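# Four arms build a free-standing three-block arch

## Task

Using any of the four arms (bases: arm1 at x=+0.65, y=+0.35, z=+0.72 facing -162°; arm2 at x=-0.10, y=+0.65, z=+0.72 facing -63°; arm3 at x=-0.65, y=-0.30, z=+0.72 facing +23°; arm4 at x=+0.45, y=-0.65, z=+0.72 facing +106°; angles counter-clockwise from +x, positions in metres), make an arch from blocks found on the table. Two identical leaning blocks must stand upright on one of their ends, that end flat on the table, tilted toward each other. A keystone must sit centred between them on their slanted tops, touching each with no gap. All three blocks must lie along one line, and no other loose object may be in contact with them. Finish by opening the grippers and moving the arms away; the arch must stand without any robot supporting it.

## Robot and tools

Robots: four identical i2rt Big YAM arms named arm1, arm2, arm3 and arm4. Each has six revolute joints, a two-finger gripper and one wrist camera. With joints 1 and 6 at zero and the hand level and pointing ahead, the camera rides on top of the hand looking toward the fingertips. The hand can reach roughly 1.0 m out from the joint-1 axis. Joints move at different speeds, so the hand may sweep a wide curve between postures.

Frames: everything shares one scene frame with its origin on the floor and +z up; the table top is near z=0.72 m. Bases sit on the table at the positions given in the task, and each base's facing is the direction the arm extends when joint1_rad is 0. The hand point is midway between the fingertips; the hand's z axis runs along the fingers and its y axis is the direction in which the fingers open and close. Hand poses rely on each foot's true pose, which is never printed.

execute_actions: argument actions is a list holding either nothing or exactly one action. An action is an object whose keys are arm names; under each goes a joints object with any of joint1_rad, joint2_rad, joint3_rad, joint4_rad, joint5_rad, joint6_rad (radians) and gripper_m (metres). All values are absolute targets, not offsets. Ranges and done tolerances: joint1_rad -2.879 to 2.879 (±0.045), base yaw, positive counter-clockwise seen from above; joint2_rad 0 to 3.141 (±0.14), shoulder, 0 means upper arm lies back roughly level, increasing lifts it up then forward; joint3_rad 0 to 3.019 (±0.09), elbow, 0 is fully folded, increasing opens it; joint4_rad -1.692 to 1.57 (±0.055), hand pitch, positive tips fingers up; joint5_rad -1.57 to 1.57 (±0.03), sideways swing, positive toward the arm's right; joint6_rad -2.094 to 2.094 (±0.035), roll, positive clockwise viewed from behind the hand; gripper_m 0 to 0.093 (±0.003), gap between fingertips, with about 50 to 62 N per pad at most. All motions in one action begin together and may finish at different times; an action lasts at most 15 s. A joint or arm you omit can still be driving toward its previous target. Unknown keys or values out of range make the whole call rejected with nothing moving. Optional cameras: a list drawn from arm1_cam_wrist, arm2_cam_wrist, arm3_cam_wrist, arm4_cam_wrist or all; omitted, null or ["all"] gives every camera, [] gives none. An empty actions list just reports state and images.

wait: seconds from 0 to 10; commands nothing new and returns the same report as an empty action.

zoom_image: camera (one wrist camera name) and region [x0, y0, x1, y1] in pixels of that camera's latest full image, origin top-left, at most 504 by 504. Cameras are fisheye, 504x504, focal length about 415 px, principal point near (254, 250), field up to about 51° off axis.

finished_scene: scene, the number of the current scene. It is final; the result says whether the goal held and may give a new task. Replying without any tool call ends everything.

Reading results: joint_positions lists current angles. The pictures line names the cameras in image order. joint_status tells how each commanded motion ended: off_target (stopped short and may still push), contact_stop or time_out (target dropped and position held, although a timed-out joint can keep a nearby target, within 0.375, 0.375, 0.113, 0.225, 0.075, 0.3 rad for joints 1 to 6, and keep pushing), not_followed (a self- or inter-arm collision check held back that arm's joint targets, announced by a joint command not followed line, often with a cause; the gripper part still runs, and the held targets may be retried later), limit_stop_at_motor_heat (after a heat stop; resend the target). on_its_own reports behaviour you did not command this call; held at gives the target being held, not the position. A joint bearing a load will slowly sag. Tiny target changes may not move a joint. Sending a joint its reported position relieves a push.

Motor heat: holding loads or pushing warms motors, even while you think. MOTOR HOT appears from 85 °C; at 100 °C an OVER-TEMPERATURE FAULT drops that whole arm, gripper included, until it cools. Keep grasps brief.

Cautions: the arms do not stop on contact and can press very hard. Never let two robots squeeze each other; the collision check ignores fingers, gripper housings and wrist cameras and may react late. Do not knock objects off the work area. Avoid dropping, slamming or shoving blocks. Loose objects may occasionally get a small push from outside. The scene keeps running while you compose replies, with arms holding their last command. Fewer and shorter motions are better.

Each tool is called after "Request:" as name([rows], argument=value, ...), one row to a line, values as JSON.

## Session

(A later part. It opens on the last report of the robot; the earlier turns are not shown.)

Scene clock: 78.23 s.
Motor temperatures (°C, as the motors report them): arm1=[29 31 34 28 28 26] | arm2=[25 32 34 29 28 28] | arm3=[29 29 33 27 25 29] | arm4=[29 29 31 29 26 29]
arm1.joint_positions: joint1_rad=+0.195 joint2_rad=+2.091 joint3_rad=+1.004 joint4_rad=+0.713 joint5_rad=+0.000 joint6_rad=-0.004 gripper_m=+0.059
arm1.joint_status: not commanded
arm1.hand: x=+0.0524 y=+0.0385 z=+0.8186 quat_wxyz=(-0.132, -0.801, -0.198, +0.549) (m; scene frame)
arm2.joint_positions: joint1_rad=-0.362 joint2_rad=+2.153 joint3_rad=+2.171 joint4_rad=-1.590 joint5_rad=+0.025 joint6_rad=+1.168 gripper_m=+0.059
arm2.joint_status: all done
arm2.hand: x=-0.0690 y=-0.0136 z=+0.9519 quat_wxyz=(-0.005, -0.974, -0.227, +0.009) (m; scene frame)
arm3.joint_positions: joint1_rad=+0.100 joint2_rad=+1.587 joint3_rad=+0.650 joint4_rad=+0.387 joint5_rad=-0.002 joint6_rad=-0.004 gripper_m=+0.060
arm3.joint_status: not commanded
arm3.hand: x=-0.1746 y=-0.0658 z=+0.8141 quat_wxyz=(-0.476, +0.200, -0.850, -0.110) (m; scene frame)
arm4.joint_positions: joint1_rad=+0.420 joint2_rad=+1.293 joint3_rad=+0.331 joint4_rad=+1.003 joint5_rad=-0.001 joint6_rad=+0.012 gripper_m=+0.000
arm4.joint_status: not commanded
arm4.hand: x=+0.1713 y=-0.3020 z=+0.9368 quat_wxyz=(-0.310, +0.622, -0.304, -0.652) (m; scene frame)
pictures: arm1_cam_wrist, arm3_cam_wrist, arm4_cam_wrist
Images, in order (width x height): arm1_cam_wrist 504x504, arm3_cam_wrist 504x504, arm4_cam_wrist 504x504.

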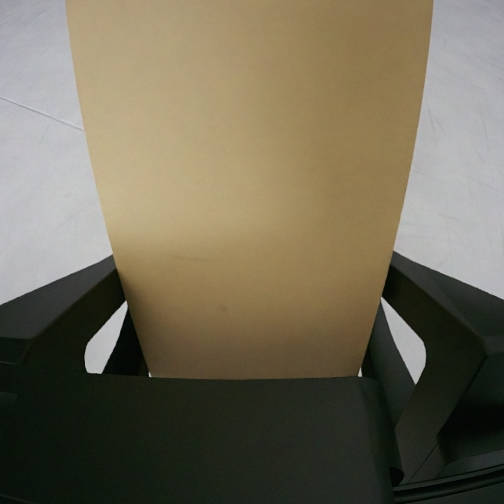

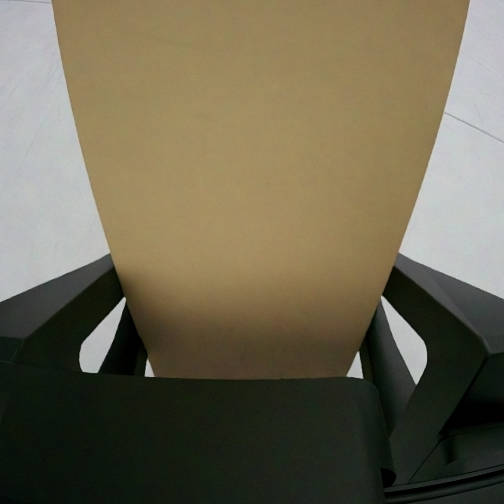

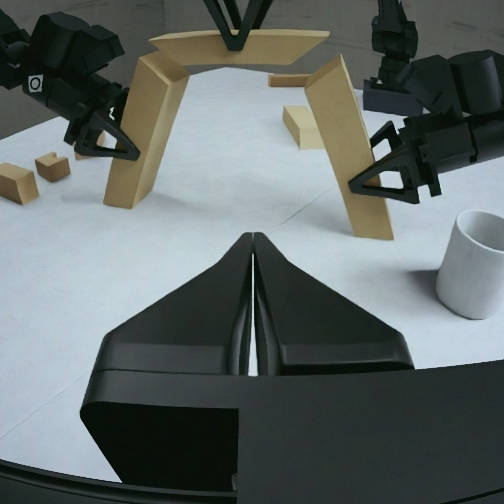

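Request:
zoom_image(camera="arm4_cam_wrist", region=[270, 15, 370, 105])

Request:
zoom_image(camera="arm4_cam_wrist", region=[125, 15, 225, 105])

Request:
zoom_image(camera="arm4_cam_wrist", region=[330, 180, 420, 250])

Request:
zoom_image(camera="arm4_cam_wrist", region=[90, 150, 180, 220])

Region (270, 15, 370, 105) of arm4_cam_wrist's 504x504 image, scaled by 5.040, with more detail than that image has; it fills the top 454 rows of this view, and the rest is white.

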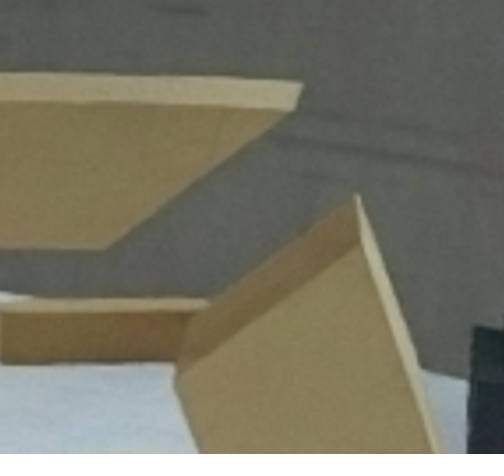

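Region (125, 15, 225, 105) of arm4_cam_wrist's 504x504 image, scaled by 5.040, with more detail than that image has; it fills the top 454 rows of this view, and the rest is white.

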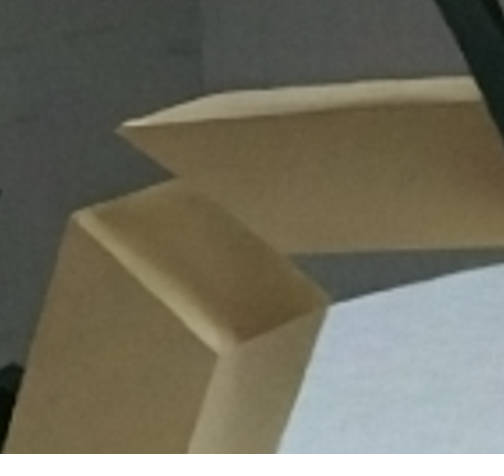

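Region (330, 180, 420, 250) of arm4_cam_wrist's 504x504 image, scaled by 5.600, with more detail than that image has.

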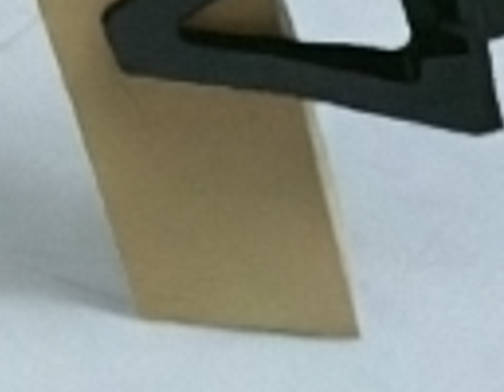

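Region (90, 150, 180, 220) of arm4_cam_wrist's 504x504 image, scaled by 5.600, with more detail than that image has.

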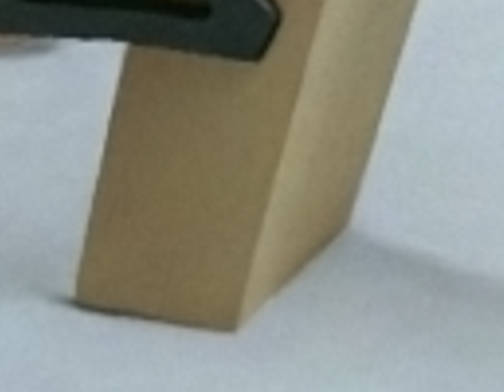

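Request:
execute_actions([
  {"arm1":{"joints":{"joint3_rad":1.09,"joint4_rad":0.69}},"arm3":{"joints":{"joint2_rad":1.58,"joint3_rad":0.78,"joint4_rad":0.29}},"arm2":{"joints":{"joint5_rad":0.05,"joint1_rad":-0.345}}},
], cameras=[])

Request:
execute_actions([
  {"arm3":{"joints":{"joint2_rad":1.60,"joint3_rad":0.83,"joint4_rad":0.185}}},
], cameras=["arm4_cam_wrist"])

Request:
zoom_image(camera="arm4_cam_wrist", region=[100, 0, 420, 250])

Scene clock: 81.03 s.
Motor temperatures (°C, as the motors report them): arm1=[29 31 35 28 28 26] | arm2=[25 33 34 29 28 28] | arm3=[29 29 34 27 25 29] | arm4=[29 29 31 29 26 29]
arm1.joint_positions: joint1_rad=+0.195 joint2_rad=+2.103 joint3_rad=+1.040 joint4_rad=+0.688 joint5_rad=+0.000 joint6_rad=-0.004 gripper_m=+0.059
arm1.joint_status: all done
arm1.hand: x=+0.0424 y=+0.0333 z=+0.8194 quat_wxyz=(-0.132, -0.802, -0.198, +0.548) (m; scene frame)
arm2.joint_positions: joint1_rad=-0.350 joint2_rad=+2.153 joint3_rad=+2.171 joint4_rad=-1.590 joint5_rad=+0.047 joint6_rad=+1.168 gripper_m=+0.059
arm2.joint_status: all done
arm2.hand: x=-0.0649 y=-0.0134 z=+0.9521 quat_wxyz=(-0.003, -0.972, -0.233, +0.020) (m; scene frame)
arm3.joint_positions: joint1_rad=+0.100 joint2_rad=+1.598 joint3_rad=+0.721 joint4_rad=+0.278 joint5_rad=-0.002 joint6_rad=-0.004 gripper_m=+0.060
arm3.joint_status: all done
arm3.hand: x=-0.1605 y=-0.0589 z=+0.8174 quat_wxyz=(-0.455, +0.202, -0.861, -0.105) (m; scene frame)
arm4.joint_positions: joint1_rad=+0.420 joint2_rad=+1.293 joint3_rad=+0.331 joint4_rad=+1.003 joint5_rad=-0.001 joint6_rad=+0.012 gripper_m=+0.000
arm4.joint_status: not commanded
arm4.hand: x=+0.1713 y=-0.3020 z=+0.9368 quat_wxyz=(-0.310, +0.622, -0.304, -0.652) (m; scene frame)
pictures: none
No camera images: the call's "cameras" was empty. Leave "cameras" out to get every camera's image.

Scene clock: 81.77 s.
Motor temperatures (°C, as the motors report them): arm1=[29 31 35 28 28 26] | arm2=[25 33 34 29 28 28] | arm3=[29 29 34 27 25 29] | arm4=[29 29 31 29 26 29]
arm1.joint_positions: joint1_rad=+0.195 joint2_rad=+2.103 joint3_rad=+1.040 joint4_rad=+0.688 joint5_rad=+0.000 joint6_rad=-0.004 gripper_m=+0.059
arm1.joint_status: not commanded
arm1.hand: x=+0.0424 y=+0.0333 z=+0.8194 quat_wxyz=(-0.132, -0.802, -0.198, +0.548) (m; scene frame)
arm2.joint_positions: joint1_rad=-0.350 joint2_rad=+2.153 joint3_rad=+2.171 joint4_rad=-1.590 joint5_rad=+0.047 joint6_rad=+1.168 gripper_m=+0.059
arm2.joint_status: not commanded
arm2.hand: x=-0.0649 y=-0.0134 z=+0.9521 quat_wxyz=(-0.003, -0.972, -0.233, +0.020) (m; scene frame)
arm3.joint_positions: joint1_rad=+0.100 joint2_rad=+1.615 joint3_rad=+0.773 joint4_rad=+0.184 joint5_rad=-0.002 joint6_rad=-0.004 gripper_m=+0.060
arm3.joint_status: all done
arm3.hand: x=-0.1532 y=-0.0553 z=+0.8131 quat_wxyz=(-0.429, +0.205, -0.874, -0.099) (m; scene frame)
arm4.joint_positions: joint1_rad=+0.420 joint2_rad=+1.293 joint3_rad=+0.331 joint4_rad=+1.003 joint5_rad=-0.001 joint6_rad=+0.012 gripper_m=+0.000
arm4.joint_status: not commanded
arm4.hand: x=+0.1713 y=-0.3020 z=+0.9368 quat_wxyz=(-0.310, +0.622, -0.304, -0.652) (m; scene frame)
pictures: arm4_cam_wrist
Images, in order (width x height): arm4_cam_wrist 504x504.

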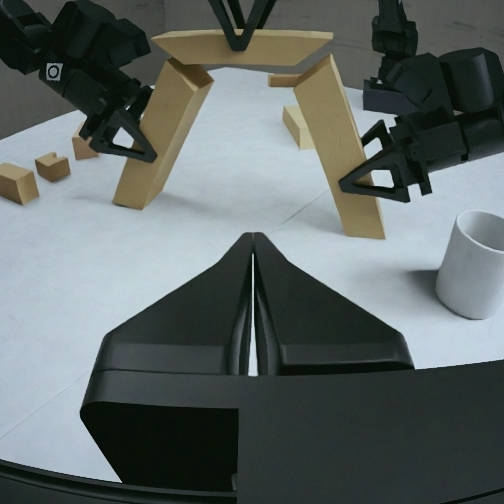

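Region (100, 0, 420, 250) of arm4_cam_wrist's 504x504 image, scaled by 1.575, with more detail than that image has; it fills the top 394 rows of this view, and the rest is white.

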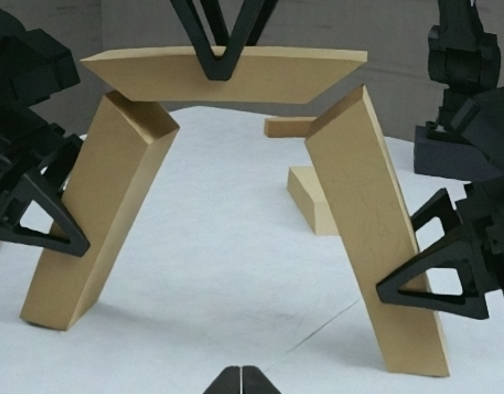

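Request:
zoom_image(camera="arm4_cam_wrist", region=[100, 20, 260, 230])

Request:
zoom_image(camera="arm4_cam_wrist", region=[250, 20, 410, 250])

Region (100, 20, 260, 230) of arm4_cam_wrist's 504x504 image, scaled by 2.400, with more detail than that image has; it fills the left 384 columns of this view, and the rest is white.

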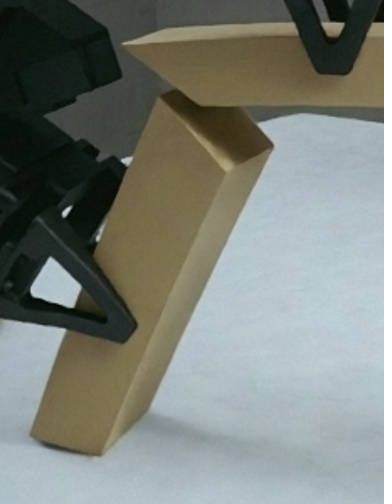

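Region (250, 20, 410, 250) of arm4_cam_wrist's 504x504 image, scaled by 2.191, with more detail than that image has; it fills the left 351 columns of this view, and the rest is white.

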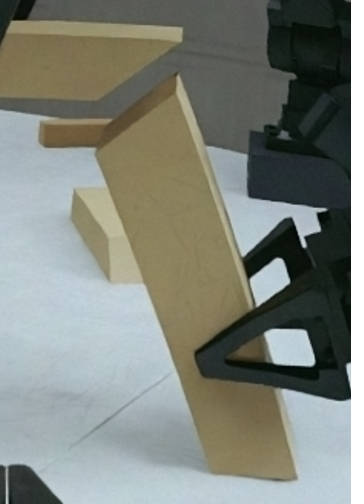

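Request:
execute_actions([
  {"arm3":{"joints":{"joint3_rad":0.875,"joint4_rad":0.11}},"arm2":{"joints":{"joint3_rad":2.24,"joint4_rad":-1.64}}},
], cameras=[])

Request:
execute_actions([
  {"arm3":{"joints":{"joint3_rad":0.92,"joint4_rad":0.0}}},
], cameras=[])

Request:
execute_actions([
  {"arm3":{"joints":{"joint3_rad":0.955,"joint4_rad":-0.118}}},
], cameras=["arm4_cam_wrist"])

Request:
zoom_image(camera="arm4_cam_wrist", region=[100, 0, 260, 230])

Scene clock: 84.97 s.
Motor temperatures (°C, as the motors report them): arm1=[29 31 35 28 28 26] | arm2=[25 33 34 29 28 28] | arm3=[29 29 34 27 25 29] | arm4=[29 29 31 29 26 29]
arm1.joint_positions: joint1_rad=+0.195 joint2_rad=+2.103 joint3_rad=+1.040 joint4_rad=+0.688 joint5_rad=+0.000 joint6_rad=-0.004 gripper_m=+0.059
arm1.joint_status: not commanded
arm1.hand: x=+0.0424 y=+0.0333 z=+0.8194 quat_wxyz=(-0.132, -0.802, -0.198, +0.548) (m; scene frame)
arm2.joint_positions: joint1_rad=-0.350 joint2_rad=+2.153 joint3_rad=+2.178 joint4_rad=-1.629 joint5_rad=+0.047 joint6_rad=+1.168 gripper_m=+0.059
arm2.joint_status: all done
arm2.hand: x=-0.0655 y=-0.0052 z=+0.9544 quat_wxyz=(+0.013, -0.972, -0.233, +0.017) (m; scene frame)
arm3.joint_positions: joint1_rad=+0.100 joint2_rad=+1.615 joint3_rad=+0.808 joint4_rad=+0.102 joint5_rad=-0.002 joint6_rad=-0.004 gripper_m=+0.060
arm3.joint_status: all done
arm3.hand: x=-0.1512 y=-0.0543 z=+0.8128 quat_wxyz=(-0.408, +0.207, -0.884, -0.095) (m; scene frame)
arm4.joint_positions: joint1_rad=+0.420 joint2_rad=+1.293 joint3_rad=+0.331 joint4_rad=+1.003 joint5_rad=-0.001 joint6_rad=+0.012 gripper_m=+0.000
arm4.joint_status: not commanded
arm4.hand: x=+0.1713 y=-0.3020 z=+0.9368 quat_wxyz=(-0.310, +0.622, -0.304, -0.652) (m; scene frame)
pictures: none
No camera images: the call's "cameras" was empty. Leave "cameras" out to get every camera's image.

Scene clock: 85.77 s.
Motor temperatures (°C, as the motors report them): arm1=[29 31 35 28 28 26] | arm2=[25 33 34 29 28 28] | arm3=[29 29 34 27 25 29] | arm4=[29 29 31 29 26 29]
arm1.joint_positions: joint1_rad=+0.195 joint2_rad=+2.103 joint3_rad=+1.040 joint4_rad=+0.688 joint5_rad=+0.000 joint6_rad=-0.004 gripper_m=+0.059
arm1.joint_status: not commanded
arm1.hand: x=+0.0424 y=+0.0333 z=+0.8194 quat_wxyz=(-0.132, -0.802, -0.198, +0.548) (m; scene frame)
arm2.joint_positions: joint1_rad=-0.350 joint2_rad=+2.153 joint3_rad=+2.178 joint4_rad=-1.629 joint5_rad=+0.047 joint6_rad=+1.168 gripper_m=+0.059
arm2.joint_status: not commanded
arm2.hand: x=-0.0655 y=-0.0052 z=+0.9544 quat_wxyz=(+0.013, -0.972, -0.233, +0.017) (m; scene frame)
arm3.joint_positions: joint1_rad=+0.100 joint2_rad=+1.619 joint3_rad=+0.855 joint4_rad=-0.009 joint5_rad=-0.002 joint6_rad=-0.004 gripper_m=+0.060
arm3.joint_status: all done
arm3.hand: x=-0.1493 y=-0.0534 z=+0.8122 quat_wxyz=(-0.378, +0.211, -0.897, -0.088) (m; scene frame)
arm4.joint_positions: joint1_rad=+0.420 joint2_rad=+1.293 joint3_rad=+0.331 joint4_rad=+1.003 joint5_rad=-0.001 joint6_rad=+0.012 gripper_m=+0.000
arm4.joint_status: not commanded
arm4.hand: x=+0.1713 y=-0.3020 z=+0.9368 quat_wxyz=(-0.310, +0.622, -0.304, -0.652) (m; scene frame)
pictures: none
No camera images: the call's "cameras" was empty. Leave "cameras" out to get every camera's image.

Scene clock: 86.53 s.
Motor temperatures (°C, as the motors report them): arm1=[29 31 35 28 28 26] | arm2=[25 33 35 29 28 28] | arm3=[29 29 34 27 25 29] | arm4=[29 29 31 29 26 29]
arm1.joint_positions: joint1_rad=+0.195 joint2_rad=+2.103 joint3_rad=+1.040 joint4_rad=+0.688 joint5_rad=+0.000 joint6_rad=-0.004 gripper_m=+0.059
arm1.joint_status: not commanded
arm1.hand: x=+0.0424 y=+0.0333 z=+0.8194 quat_wxyz=(-0.132, -0.802, -0.198, +0.548) (m; scene frame)
arm2.joint_positions: joint1_rad=-0.350 joint2_rad=+2.153 joint3_rad=+2.178 joint4_rad=-1.629 joint5_rad=+0.047 joint6_rad=+1.168 gripper_m=+0.059
arm2.joint_status: not commanded
arm2.hand: x=-0.0655 y=-0.0052 z=+0.9544 quat_wxyz=(+0.013, -0.972, -0.233, +0.017) (m; scene frame)
arm3.joint_positions: joint1_rad=+0.100 joint2_rad=+1.619 joint3_rad=+0.889 joint4_rad=-0.123 joint5_rad=-0.002 joint6_rad=-0.003 gripper_m=+0.060
arm3.joint_status: all done
arm3.hand: x=-0.1543 y=-0.0559 z=+0.8079 quat_wxyz=(-0.342, +0.214, -0.912, -0.079) (m; scene frame)
arm4.joint_positions: joint1_rad=+0.420 joint2_rad=+1.293 joint3_rad=+0.331 joint4_rad=+1.003 joint5_rad=-0.001 joint6_rad=+0.012 gripper_m=+0.000
arm4.joint_status: not commanded
arm4.hand: x=+0.1713 y=-0.3020 z=+0.9368 quat_wxyz=(-0.310, +0.622, -0.304, -0.652) (m; scene frame)
pictures: arm4_cam_wrist
Images, in order (width x height): arm4_cam_wrist 504x504.

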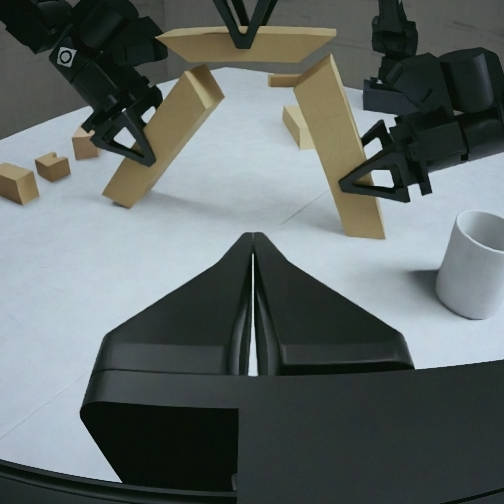

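Region (100, 0, 260, 230) of arm4_cam_wrist's 504x504 image, scaled by 2.191, with more detail than that image has; it fills the left 351 columns of this view, and the rest is white.

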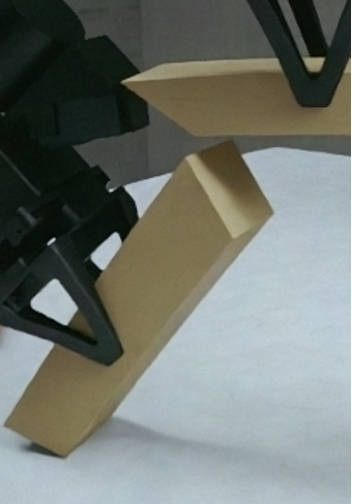

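Request:
execute_actions(actions=[])

Request:
zoom_image(camera="arm4_cam_wrist", region=[100,0,420,250])

Scene clock: 87.33 s.
Motor temperatures (°C, as the motors report them): arm1=[29 31 35 28 28 26] | arm2=[25 33 35 29 28 28] | arm3=[29 29 34 27 25 29] | arm4=[29 29 31 29 26 29]
arm1.joint_positions: joint1_rad=+0.195 joint2_rad=+2.103 joint3_rad=+1.040 joint4_rad=+0.688 joint5_rad=+0.000 joint6_rad=-0.004 gripper_m=+0.059
arm1.joint_status: not commanded
arm1.hand: x=+0.0424 y=+0.0333 z=+0.8194 quat_wxyz=(-0.132, -0.802, -0.198, +0.548) (m; scene frame)
arm2.joint_positions: joint1_rad=-0.350 joint2_rad=+2.153 joint3_rad=+2.178 joint4_rad=-1.629 joint5_rad=+0.047 joint6_rad=+1.168 gripper_m=+0.059
arm2.joint_status: not commanded
arm2.hand: x=-0.0655 y=-0.0052 z=+0.9544 quat_wxyz=(+0.013, -0.972, -0.233, +0.017) (m; scene frame)
arm3.joint_positions: joint1_rad=+0.100 joint2_rad=+1.619 joint3_rad=+0.889 joint4_rad=-0.123 joint5_rad=-0.002 joint6_rad=-0.003 gripper_m=+0.060
arm3.joint_status: all done
arm3.hand: x=-0.1543 y=-0.0559 z=+0.8079 quat_wxyz=(-0.342, +0.214, -0.912, -0.079) (m; scene frame)
arm4.joint_positions: joint1_rad=+0.420 joint2_rad=+1.293 joint3_rad=+0.331 joint4_rad=+1.003 joint5_rad=-0.001 joint6_rad=+0.012 gripper_m=+0.000
arm4.joint_status: not commanded
arm4.hand: x=+0.1713 y=-0.3020 z=+0.9368 quat_wxyz=(-0.310, +0.622, -0.304, -0.652) (m; scene frame)
pictures: arm1_cam_wrist, arm2_cam_wrist, arm3_cam_wrist, arm4_cam_wrist
Images, in order (width x height): arm1_cam_wrist 504x504, arm2_cam_wrist 504x504, arm3_cam_wrist 504x504, arm4_cam_wrist 504x504.

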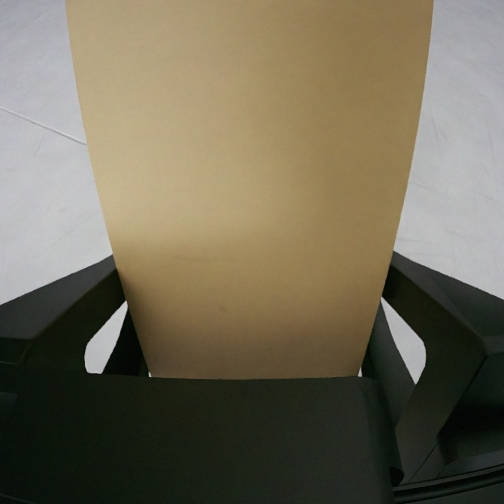

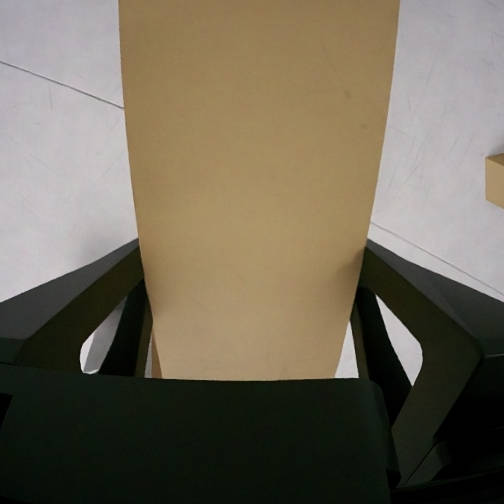

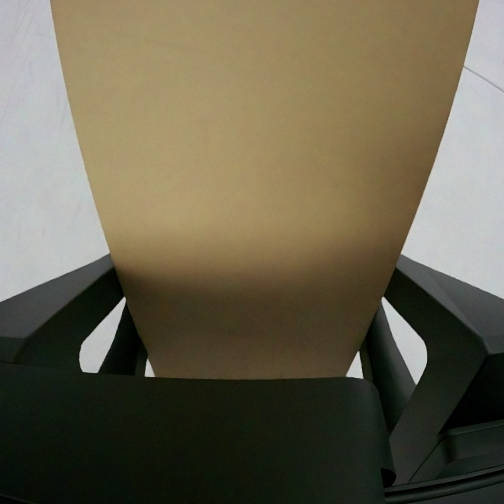

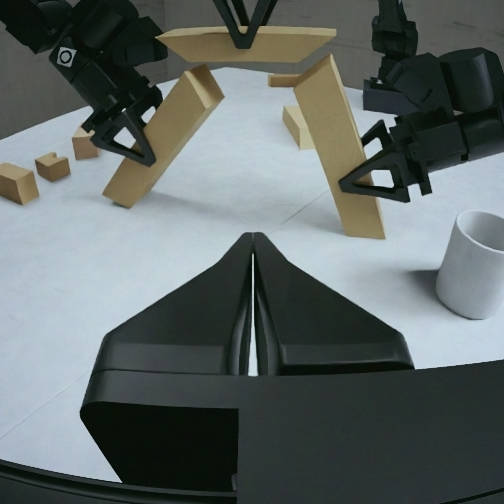

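Region (100, 0, 420, 250) of arm4_cam_wrist's 504x504 image, scaled by 1.575, with more detail than that image has; it fills the top 394 rows of this view, and the rest is white.

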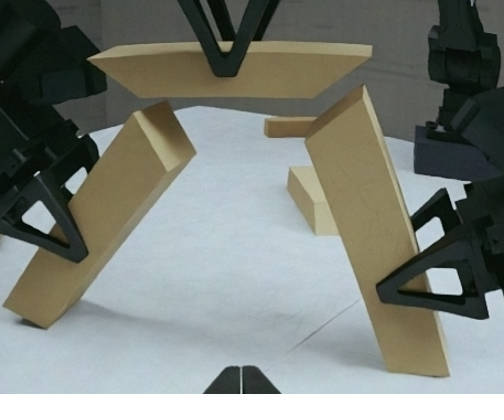

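Request:
execute_actions([
  {"arm3":{"joints":{"joint2_rad":1.38,"joint3_rad":0.77,"joint4_rad":-0.22}}},
], cameras=["arm4_cam_wrist"])

Scene clock: 89.17 s.
Motor temperatures (°C, as the motors report them): arm1=[29 31 35 28 28 26] | arm2=[25 33 35 29 28 28] | arm3=[29 29 34 27 25 29] | arm4=[29 29 31 29 26 29]
arm1.joint_positions: joint1_rad=+0.195 joint2_rad=+2.103 joint3_rad=+1.040 joint4_rad=+0.688 joint5_rad=+0.000 joint6_rad=-0.004 gripper_m=+0.059
arm1.joint_status: not commanded
arm1.hand: x=+0.0424 y=+0.0333 z=+0.8194 quat_wxyz=(-0.132, -0.802, -0.198, +0.548) (m; scene frame)
arm2.joint_positions: joint1_rad=-0.350 joint2_rad=+2.153 joint3_rad=+2.178 joint4_rad=-1.629 joint5_rad=+0.047 joint6_rad=+1.168 gripper_m=+0.059
arm2.joint_status: not commanded
arm2.hand: x=-0.0655 y=-0.0052 z=+0.9544 quat_wxyz=(+0.013, -0.972, -0.233, +0.017) (m; scene frame)
arm3.joint_positions: joint1_rad=+0.100 joint2_rad=+1.402 joint3_rad=+0.744 joint4_rad=-0.234 joint5_rad=-0.002 joint6_rad=-0.003 gripper_m=+0.060
arm3.joint_status: all done
arm3.hand: x=-0.2192 y=-0.0877 z=+0.8331 quat_wxyz=(-0.324, +0.215, -0.918, -0.075) (m; scene frame)
arm4.joint_positions: joint1_rad=+0.420 joint2_rad=+1.293 joint3_rad=+0.331 joint4_rad=+1.003 joint5_rad=-0.001 joint6_rad=+0.012 gripper_m=+0.000
arm4.joint_status: not commanded
arm4.hand: x=+0.1713 y=-0.3020 z=+0.9368 quat_wxyz=(-0.310, +0.622, -0.304, -0.652) (m; scene frame)
pictures: arm4_cam_wrist
Images, in order (width x height): arm4_cam_wrist 504x504.

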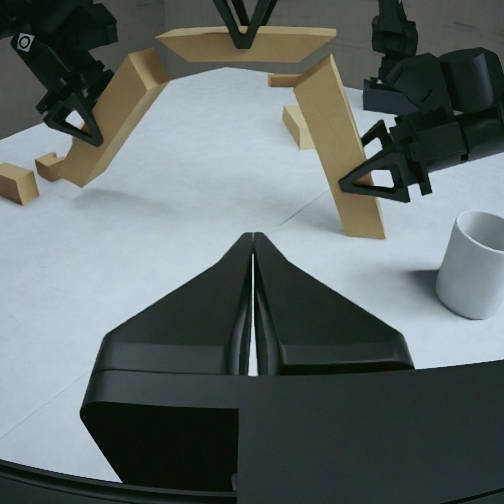

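Request:
execute_actions([
  {"arm3":{"joints":{"joint2_rad":1.36,"joint3_rad":0.61,"joint4_rad":0.24}}},
], cameras=["arm4_cam_wrist"])

Scene clock: 90.43 s.
Motor temperatures (°C, as the motors report them): arm1=[29 31 35 28 28 26] | arm2=[25 33 36 29 28 28] | arm3=[29 29 34 27 25 29] | arm4=[29 29 31 30 26 29]
arm1.joint_positions: joint1_rad=+0.195 joint2_rad=+2.103 joint3_rad=+1.040 joint4_rad=+0.688 joint5_rad=+0.000 joint6_rad=-0.004 gripper_m=+0.059
arm1.joint_status: not commanded
arm1.hand: x=+0.0424 y=+0.0333 z=+0.8194 quat_wxyz=(-0.132, -0.802, -0.198, +0.548) (m; scene frame)
arm2.joint_positions: joint1_rad=-0.350 joint2_rad=+2.153 joint3_rad=+2.178 joint4_rad=-1.629 joint5_rad=+0.047 joint6_rad=+1.168 gripper_m=+0.059
arm2.joint_status: not commanded
arm2.hand: x=-0.0655 y=-0.0052 z=+0.9544 quat_wxyz=(+0.013, -0.972, -0.233, +0.017) (m; scene frame)
arm3.joint_positions: joint1_rad=+0.100 joint2_rad=+1.385 joint3_rad=+0.586 joint4_rad=+0.198 joint5_rad=-0.002 joint6_rad=+0.000 gripper_m=+0.060
arm3.joint_status: all done
arm3.hand: x=-0.2137 y=-0.0851 z=+0.8452 quat_wxyz=(-0.454, +0.200, -0.862, -0.106) (m; scene frame)
arm4.joint_positions: joint1_rad=+0.420 joint2_rad=+1.293 joint3_rad=+0.331 joint4_rad=+1.003 joint5_rad=-0.001 joint6_rad=+0.012 gripper_m=+0.000
arm4.joint_status: not commanded
arm4.hand: x=+0.1713 y=-0.3020 z=+0.9368 quat_wxyz=(-0.310, +0.622, -0.304, -0.652) (m; scene frame)
pictures: arm4_cam_wrist
Images, in order (width x height): arm4_cam_wrist 504x504.

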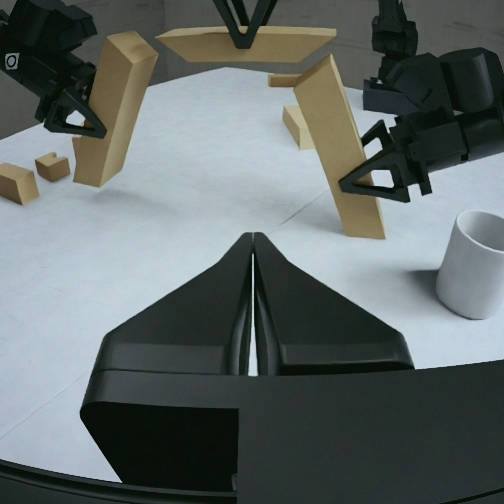

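Request:
execute_actions([
  {"arm3":{"joints":{"joint2_rad":1.445,"joint3_rad":0.58,"joint4_rad":0.34}}},
], cameras=["arm4_cam_wrist"])

Request:
zoom_image(camera="arm4_cam_wrist", region=[40,0,420,250])

Scene clock: 91.47 s.
Motor temperatures (°C, as the motors report them): arm1=[29 31 35 28 28 26] | arm2=[25 33 36 29 28 28] | arm3=[29 29 34 27 25 29] | arm4=[29 29 31 30 26 29]
arm1.joint_positions: joint1_rad=+0.195 joint2_rad=+2.103 joint3_rad=+1.040 joint4_rad=+0.688 joint5_rad=+0.000 joint6_rad=-0.004 gripper_m=+0.059
arm1.joint_status: not commanded
arm1.hand: x=+0.0424 y=+0.0333 z=+0.8194 quat_wxyz=(-0.132, -0.802, -0.198, +0.548) (m; scene frame)
arm2.joint_positions: joint1_rad=-0.350 joint2_rad=+2.153 joint3_rad=+2.178 joint4_rad=-1.629 joint5_rad=+0.047 joint6_rad=+1.168 gripper_m=+0.059
arm2.joint_status: not commanded
arm2.hand: x=-0.0655 y=-0.0052 z=+0.9544 quat_wxyz=(+0.013, -0.972, -0.233, +0.017) (m; scene frame)
arm3.joint_positions: joint1_rad=+0.100 joint2_rad=+1.470 joint3_rad=+0.562 joint4_rad=+0.299 joint5_rad=-0.002 joint6_rad=+0.000 gripper_m=+0.060
arm3.joint_status: all done
arm3.hand: x=-0.2134 y=-0.0853 z=+0.8149 quat_wxyz=(-0.450, +0.200, -0.864, -0.105) (m; scene frame)
arm4.joint_positions: joint1_rad=+0.420 joint2_rad=+1.293 joint3_rad=+0.331 joint4_rad=+1.003 joint5_rad=-0.001 joint6_rad=+0.012 gripper_m=+0.000
arm4.joint_status: not commanded
arm4.hand: x=+0.1713 y=-0.3020 z=+0.9368 quat_wxyz=(-0.310, +0.622, -0.304, -0.652) (m; scene frame)
pictures: arm4_cam_wrist
Images, in order (width x height): arm4_cam_wrist 504x504.

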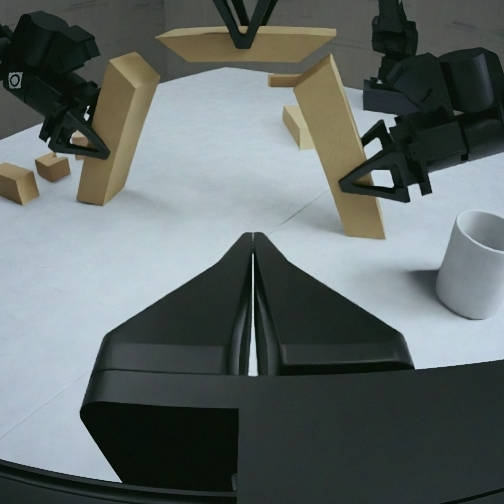

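Region (40, 0, 420, 250) of arm4_cam_wrist's 504x504 image, scaled by 1.326, with more detail than that image has; it fills the top 332 rows of this view, and the rest is white.

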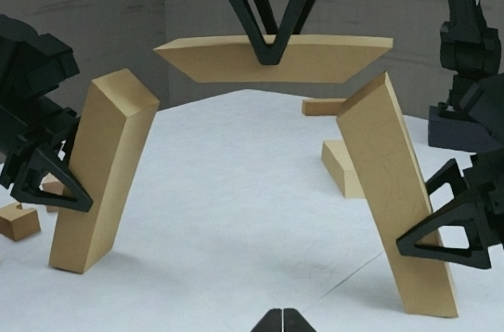

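Request:
execute_actions([
  {"arm3":{"joints":{"joint2_rad":1.49,"joint3_rad":0.68,"joint4_rad":0.29}}},
], cameras=["arm4_cam_wrist"])

Request:
zoom_image(camera="arm4_cam_wrist", region=[40,0,420,250])

Scene clock: 92.63 s.
Motor temperatures (°C, as the motors report them): arm1=[29 31 35 28 28 26] | arm2=[25 33 36 29 28 28] | arm3=[29 29 34 27 25 29] | arm4=[29 29 31 30 26 29]
arm1.joint_positions: joint1_rad=+0.195 joint2_rad=+2.103 joint3_rad=+1.040 joint4_rad=+0.688 joint5_rad=+0.000 joint6_rad=-0.004 gripper_m=+0.059
arm1.joint_status: not commanded
arm1.hand: x=+0.0424 y=+0.0333 z=+0.8194 quat_wxyz=(-0.132, -0.802, -0.198, +0.548) (m; scene frame)
arm2.joint_positions: joint1_rad=-0.350 joint2_rad=+2.153 joint3_rad=+2.178 joint4_rad=-1.629 joint5_rad=+0.047 joint6_rad=+1.168 gripper_m=+0.059
arm2.joint_status: not commanded
arm2.hand: x=-0.0655 y=-0.0052 z=+0.9544 quat_wxyz=(+0.013, -0.972, -0.233, +0.017) (m; scene frame)
arm3.joint_positions: joint1_rad=+0.100 joint2_rad=+1.507 joint3_rad=+0.619 joint4_rad=+0.278 joint5_rad=-0.002 joint6_rad=+0.000 gripper_m=+0.060
arm3.joint_status: all done
arm3.hand: x=-0.1955 y=-0.0765 z=+0.8180 quat_wxyz=(-0.450, +0.201, -0.864, -0.105) (m; scene frame)
arm4.joint_positions: joint1_rad=+0.420 joint2_rad=+1.293 joint3_rad=+0.331 joint4_rad=+1.003 joint5_rad=-0.001 joint6_rad=+0.012 gripper_m=+0.000
arm4.joint_status: not commanded
arm4.hand: x=+0.1713 y=-0.3020 z=+0.9368 quat_wxyz=(-0.310, +0.622, -0.304, -0.652) (m; scene frame)
pictures: arm4_cam_wrist
Images, in order (width x height): arm4_cam_wrist 504x504.

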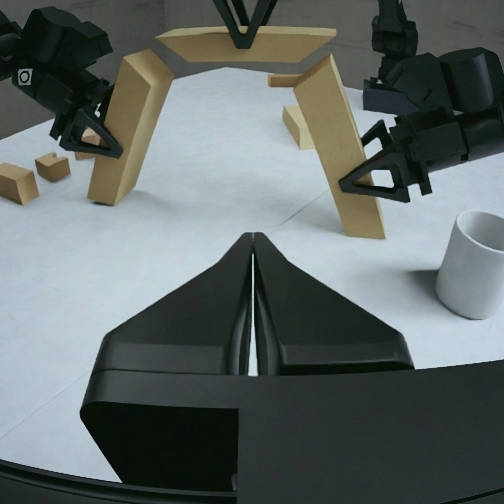

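Region (40, 0, 420, 250) of arm4_cam_wrist's 504x504 image, scaled by 1.326, with more detail than that image has; it fills the top 332 rows of this view, and the rest is white.

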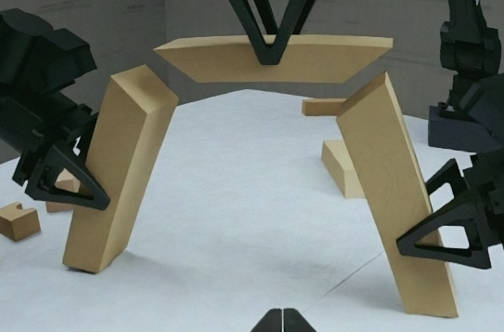

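Request:
execute_actions([
  {"arm3":{"joints":{"joint2_rad":1.535,"joint3_rad":0.76,"joint4_rad":0.28}}},
], cameras=["arm4_cam_wrist"])

Request:
zoom_image(camera="arm4_cam_wrist", region=[40,0,420,250])

Scene clock: 93.73 s.
Motor temperatures (°C, as the motors report them): arm1=[29 32 35 28 28 26] | arm2=[25 33 36 29 28 28] | arm3=[29 29 34 27 25 29] | arm4=[29 29 31 30 26 29]
arm1.joint_positions: joint1_rad=+0.195 joint2_rad=+2.103 joint3_rad=+1.040 joint4_rad=+0.688 joint5_rad=+0.000 joint6_rad=-0.004 gripper_m=+0.059
arm1.joint_status: not commanded
arm1.hand: x=+0.0424 y=+0.0333 z=+0.8194 quat_wxyz=(-0.132, -0.802, -0.198, +0.548) (m; scene frame)
arm2.joint_positions: joint1_rad=-0.350 joint2_rad=+2.153 joint3_rad=+2.178 joint4_rad=-1.629 joint5_rad=+0.047 joint6_rad=+1.168 gripper_m=+0.059
arm2.joint_status: not commanded
arm2.hand: x=-0.0655 y=-0.0052 z=+0.9544 quat_wxyz=(+0.013, -0.972, -0.233, +0.017) (m; scene frame)
arm3.joint_positions: joint1_rad=+0.100 joint2_rad=+1.561 joint3_rad=+0.701 joint4_rad=+0.265 joint5_rad=-0.002 joint6_rad=+0.000 gripper_m=+0.060
arm3.joint_status: all done
arm3.hand: x=-0.1678 y=-0.0629 z=+0.8252 quat_wxyz=(-0.457, +0.200, -0.860, -0.106) (m; scene frame)
arm4.joint_positions: joint1_rad=+0.420 joint2_rad=+1.293 joint3_rad=+0.331 joint4_rad=+1.003 joint5_rad=-0.001 joint6_rad=+0.012 gripper_m=+0.000
arm4.joint_status: not commanded
arm4.hand: x=+0.1713 y=-0.3020 z=+0.9368 quat_wxyz=(-0.310, +0.622, -0.304, -0.652) (m; scene frame)
pictures: arm4_cam_wrist
Images, in order (width x height): arm4_cam_wrist 504x504.

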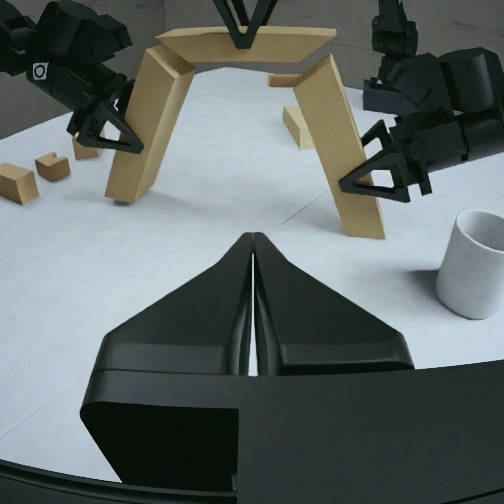

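Region (40, 0, 420, 250) of arm4_cam_wrist's 504x504 image, scaled by 1.326, with more detail than that image has; it fills the top 332 rows of this view, and the rest is white.

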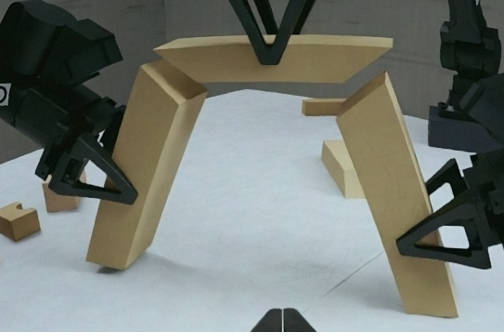

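Request:
execute_actions([
  {"arm3":{"joints":{"joint2_rad":1.6,"joint3_rad":0.795,"joint4_rad":0.39}}},
], cameras=["arm4_cam_wrist"])

Request:
zoom_image(camera="arm4_cam_wrist", region=[60,0,400,250])

Scene clock: 95.07 s.
Motor temperatures (°C, as the motors report them): arm1=[29 32 35 28 28 26] | arm2=[25 34 37 29 28 28] | arm3=[29 29 34 27 25 29] | arm4=[29 29 31 30 26 29]
arm1.joint_positions: joint1_rad=+0.195 joint2_rad=+2.103 joint3_rad=+1.040 joint4_rad=+0.688 joint5_rad=+0.000 joint6_rad=-0.004 gripper_m=+0.059
arm1.joint_status: not commanded
arm1.hand: x=+0.0424 y=+0.0333 z=+0.8194 quat_wxyz=(-0.132, -0.802, -0.198, +0.548) (m; scene frame)
arm2.joint_positions: joint1_rad=-0.350 joint2_rad=+2.153 joint3_rad=+2.178 joint4_rad=-1.629 joint5_rad=+0.047 joint6_rad=+1.168 gripper_m=+0.059
arm2.joint_status: not commanded
arm2.hand: x=-0.0655 y=-0.0052 z=+0.9544 quat_wxyz=(+0.013, -0.972, -0.233, +0.017) (m; scene frame)
arm3.joint_positions: joint1_rad=+0.100 joint2_rad=+1.624 joint3_rad=+0.731 joint4_rad=+0.347 joint5_rad=-0.002 joint6_rad=+0.000 gripper_m=+0.060
arm3.joint_status: all done
arm3.hand: x=-0.1494 y=-0.0539 z=+0.8222 quat_wxyz=(-0.477, +0.197, -0.849, -0.111) (m; scene frame)
arm4.joint_positions: joint1_rad=+0.420 joint2_rad=+1.293 joint3_rad=+0.331 joint4_rad=+1.003 joint5_rad=-0.001 joint6_rad=+0.012 gripper_m=+0.000
arm4.joint_status: not commanded
arm4.hand: x=+0.1713 y=-0.3020 z=+0.9368 quat_wxyz=(-0.310, +0.622, -0.304, -0.652) (m; scene frame)
pictures: arm4_cam_wrist
Images, in order (width x height): arm4_cam_wrist 504x504.

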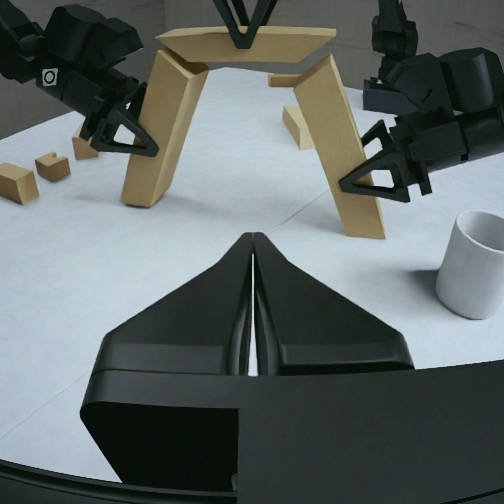

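Region (60, 0, 400, 250) of arm4_cam_wrist's 504x504 image, scaled by 1.482, with more detail than that image has; it fills the top 371 rows of this view, and the rest is white.

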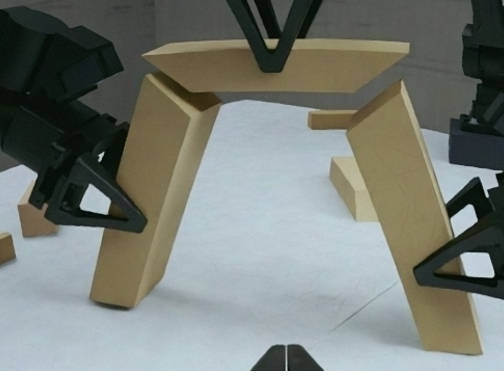

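Request:
execute_actions([
  {"arm3":{"joints":{"joint2_rad":1.62}},"arm2":{"joints":{"joint3_rad":2.125,"joint4_rad":-1.525}}},
], cameras=["arm4_cam_wrist"])

Request:
zoom_image(camera="arm4_cam_wrist", region=[140,0,360,130])

Scene clock: 96.27 s.
Motor temperatures (°C, as the motors report them): arm1=[29 32 35 28 28 26] | arm2=[25 34 37 29 28 28] | arm3=[29 29 34 27 25 29] | arm4=[29 29 31 30 26 29]
arm1.joint_positions: joint1_rad=+0.195 joint2_rad=+2.103 joint3_rad=+1.040 joint4_rad=+0.688 joint5_rad=+0.000 joint6_rad=-0.004 gripper_m=+0.059
arm1.joint_status: not commanded
arm1.hand: x=+0.0424 y=+0.0333 z=+0.8194 quat_wxyz=(-0.132, -0.802, -0.198, +0.548) (m; scene frame)
arm2.joint_positions: joint1_rad=-0.345 joint2_rad=+2.151 joint3_rad=+2.128 joint4_rad=-1.539 joint5_rad=+0.051 joint6_rad=+1.170 gripper_m=+0.059
arm2.joint_status: all done
arm2.hand: x=-0.0618 y=-0.0153 z=+0.9367 quat_wxyz=(-0.007, -0.972, -0.234, +0.023) (m; scene frame)
arm3.joint_positions: joint1_rad=+0.100 joint2_rad=+1.638 joint3_rad=+0.731 joint4_rad=+0.350 joint5_rad=-0.002 joint6_rad=-0.005 gripper_m=+0.060
arm3.joint_status: all done
arm3.hand: x=-0.1495 y=-0.0540 z=+0.8157 quat_wxyz=(-0.473, +0.200, -0.851, -0.109) (m; scene frame)
arm4.joint_positions: joint1_rad=+0.420 joint2_rad=+1.293 joint3_rad=+0.331 joint4_rad=+1.003 joint5_rad=-0.001 joint6_rad=+0.012 gripper_m=+0.000
arm4.joint_status: not commanded
arm4.hand: x=+0.1713 y=-0.3020 z=+0.9368 quat_wxyz=(-0.310, +0.622, -0.304, -0.652) (m; scene frame)
pictures: arm4_cam_wrist
Images, in order (width x height): arm4_cam_wrist 504x504.

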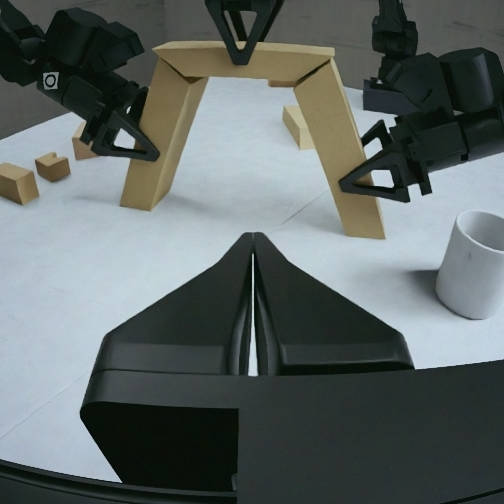

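Region (140, 0, 360, 130) of arm4_cam_wrist's 504x504 image, scaled by 2.291, with more detail than that image has; it fills the top 298 rows of this view, and the rest is white.

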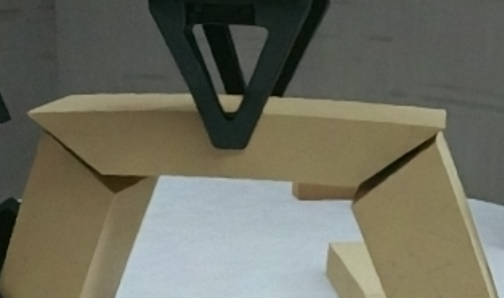

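Request:
execute_actions([
  {"arm2":{"joints":{"joint1_rad":-0.352,"joint3_rad":2.105,"joint4_rad":-1.51}}},
], cameras=["arm4_cam_wrist"])

Request:
zoom_image(camera="arm4_cam_wrist", region=[140,0,360,130])

Scene clock: 97.13 s.
Motor temperatures (°C, as the motors report them): arm1=[29 32 35 28 28 26] | arm2=[25 34 36 29 28 28] | arm3=[29 29 34 27 25 29] | arm4=[29 29 31 30 26 29]
arm1.joint_positions: joint1_rad=+0.195 joint2_rad=+2.103 joint3_rad=+1.040 joint4_rad=+0.688 joint5_rad=+0.000 joint6_rad=-0.004 gripper_m=+0.059
arm1.joint_status: not commanded
arm1.hand: x=+0.0424 y=+0.0333 z=+0.8194 quat_wxyz=(-0.132, -0.802, -0.198, +0.548) (m; scene frame)
arm2.joint_positions: joint1_rad=-0.345 joint2_rad=+2.147 joint3_rad=+2.116 joint4_rad=-1.526 joint5_rad=+0.051 joint6_rad=+1.172 gripper_m=+0.059
arm2.joint_status: all done
arm2.hand: x=-0.0618 y=-0.0152 z=+0.9351 quat_wxyz=(-0.010, -0.972, -0.233, +0.023) (m; scene frame)
arm3.joint_positions: joint1_rad=+0.100 joint2_rad=+1.638 joint3_rad=+0.731 joint4_rad=+0.350 joint5_rad=-0.002 joint6_rad=-0.005 gripper_m=+0.060
arm3.joint_status: not commanded
arm3.hand: x=-0.1495 y=-0.0540 z=+0.8157 quat_wxyz=(-0.473, +0.200, -0.851, -0.109) (m; scene frame)
arm4.joint_positions: joint1_rad=+0.420 joint2_rad=+1.293 joint3_rad=+0.331 joint4_rad=+1.003 joint5_rad=-0.001 joint6_rad=+0.012 gripper_m=+0.000
arm4.joint_status: not commanded
arm4.hand: x=+0.1713 y=-0.3020 z=+0.9368 quat_wxyz=(-0.310, +0.622, -0.304, -0.652) (m; scene frame)
pictures: arm4_cam_wrist
Images, in order (width x height): arm4_cam_wrist 504x504.

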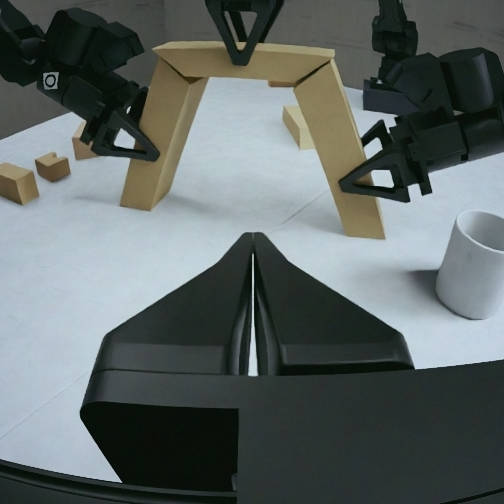

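Region (140, 0, 360, 130) of arm4_cam_wrist's 504x504 image, scaled by 2.291, with more detail than that image has; it fills the top 298 rows of this view, and the rest is white.

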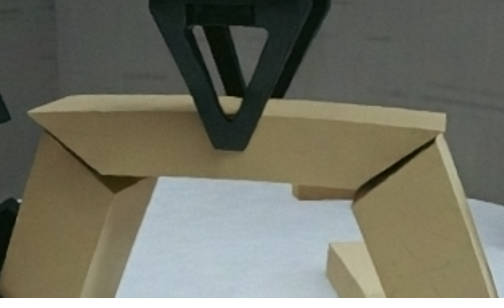

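Request:
zoom_image(camera="arm4_cam_wrist", region=[100,160,200,230])

Request:
zoom_image(camera="arm4_cam_wrist", region=[310,180,410,250])

Region (100, 160, 200, 230) of arm4_cam_wrist's 504x504 image, scaled by 5.040, with more detail than that image has; it fills the top 353 rows of this view, and the rest is white.

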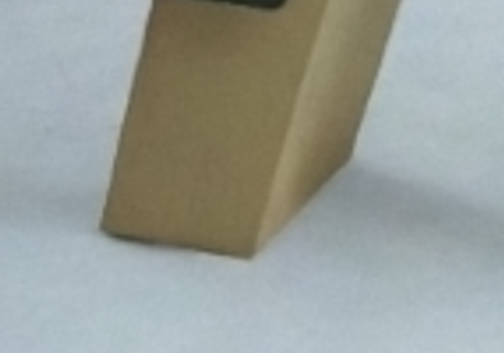

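Region (310, 180, 410, 250) of arm4_cam_wrist's 504x504 image, scaled by 5.040, with more detail than that image has; it fills the top 353 rows of this view, and the rest is white.

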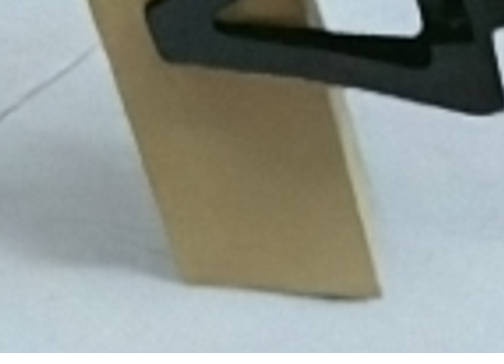

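Request:
execute_actions([
  {"arm3":{"joints":{"gripper_m":0.068}},"arm1":{"joints":{"gripper_m":0.068}}},
])

Request:
zoom_image(camera="arm4_cam_wrist", region=[140,0,360,130])

Scene clock: 98.43 s.
Motor temperatures (°C, as the motors report them): arm1=[29 32 35 28 28 26] | arm2=[25 34 36 29 28 28] | arm3=[29 29 34 27 25 29] | arm4=[29 29 31 30 26 29]
arm1.joint_positions: joint1_rad=+0.195 joint2_rad=+2.103 joint3_rad=+1.056 joint4_rad=+0.688 joint5_rad=+0.000 joint6_rad=-0.003 gripper_m=+0.068
arm1.joint_status: all done
arm1.hand: x=+0.0363 y=+0.0301 z=+0.8262 quat_wxyz=(-0.134, -0.797, -0.197, +0.555) (m; scene frame)
arm2.joint_positions: joint1_rad=-0.346 joint2_rad=+2.147 joint3_rad=+2.112 joint4_rad=-1.523 joint5_rad=+0.052 joint6_rad=+1.172 gripper_m=+0.059
arm2.joint_status: not commanded
arm2.hand: x=-0.0626 y=-0.0149 z=+0.9334 quat_wxyz=(-0.009, -0.972, -0.233, +0.024) (m; scene frame)
arm3.joint_positions: joint1_rad=+0.099 joint2_rad=+1.637 joint3_rad=+0.756 joint4_rad=+0.371 joint5_rad=-0.002 joint6_rad=-0.005 gripper_m=+0.068
arm3.joint_status: all done
arm3.hand: x=-0.1378 y=-0.0485 z=+0.8313 quat_wxyz=(-0.493, +0.197, -0.840, -0.113) (m; scene frame)
arm4.joint_positions: joint1_rad=+0.420 joint2_rad=+1.293 joint3_rad=+0.331 joint4_rad=+1.003 joint5_rad=-0.001 joint6_rad=+0.012 gripper_m=+0.000
arm4.joint_status: not commanded
arm4.hand: x=+0.1713 y=-0.3020 z=+0.9368 quat_wxyz=(-0.310, +0.622, -0.304, -0.652) (m; scene frame)
pictures: arm1_cam_wrist, arm2_cam_wrist, arm3_cam_wrist, arm4_cam_wrist
Images, in order (width x height): arm1_cam_wrist 504x504, arm2_cam_wrist 504x504, arm3_cam_wrist 504x504, arm4_cam_wrist 504x504.

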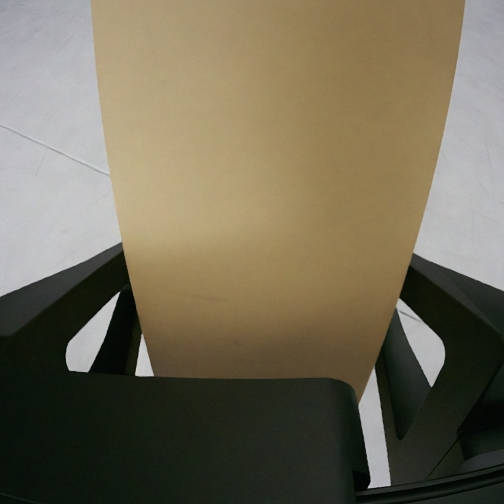

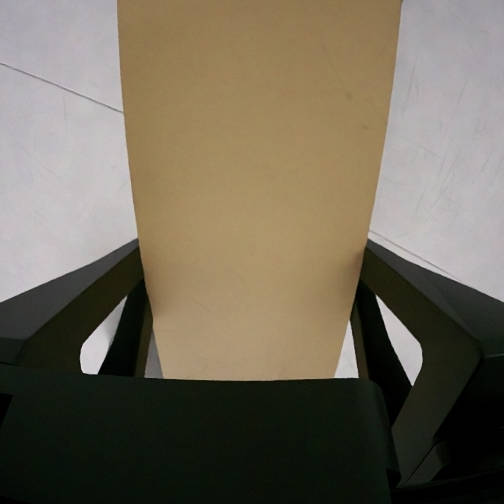

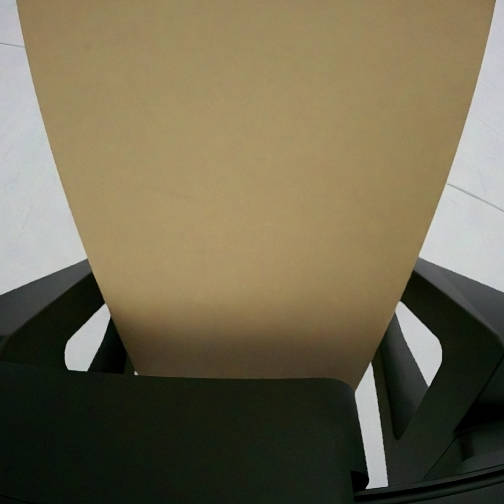

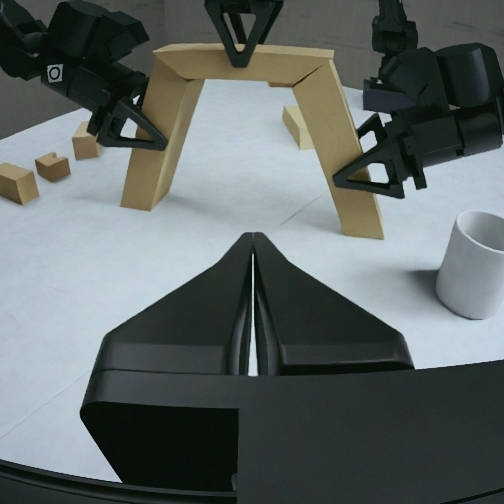

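Region (140, 0, 360, 130) of arm4_cam_wrist's 504x504 image, scaled by 2.291, with more detail than that image has; it fills the top 298 rows of this view, and the rest is white.

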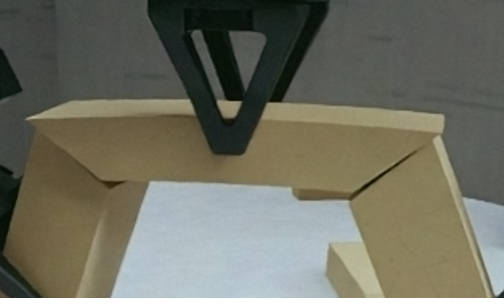

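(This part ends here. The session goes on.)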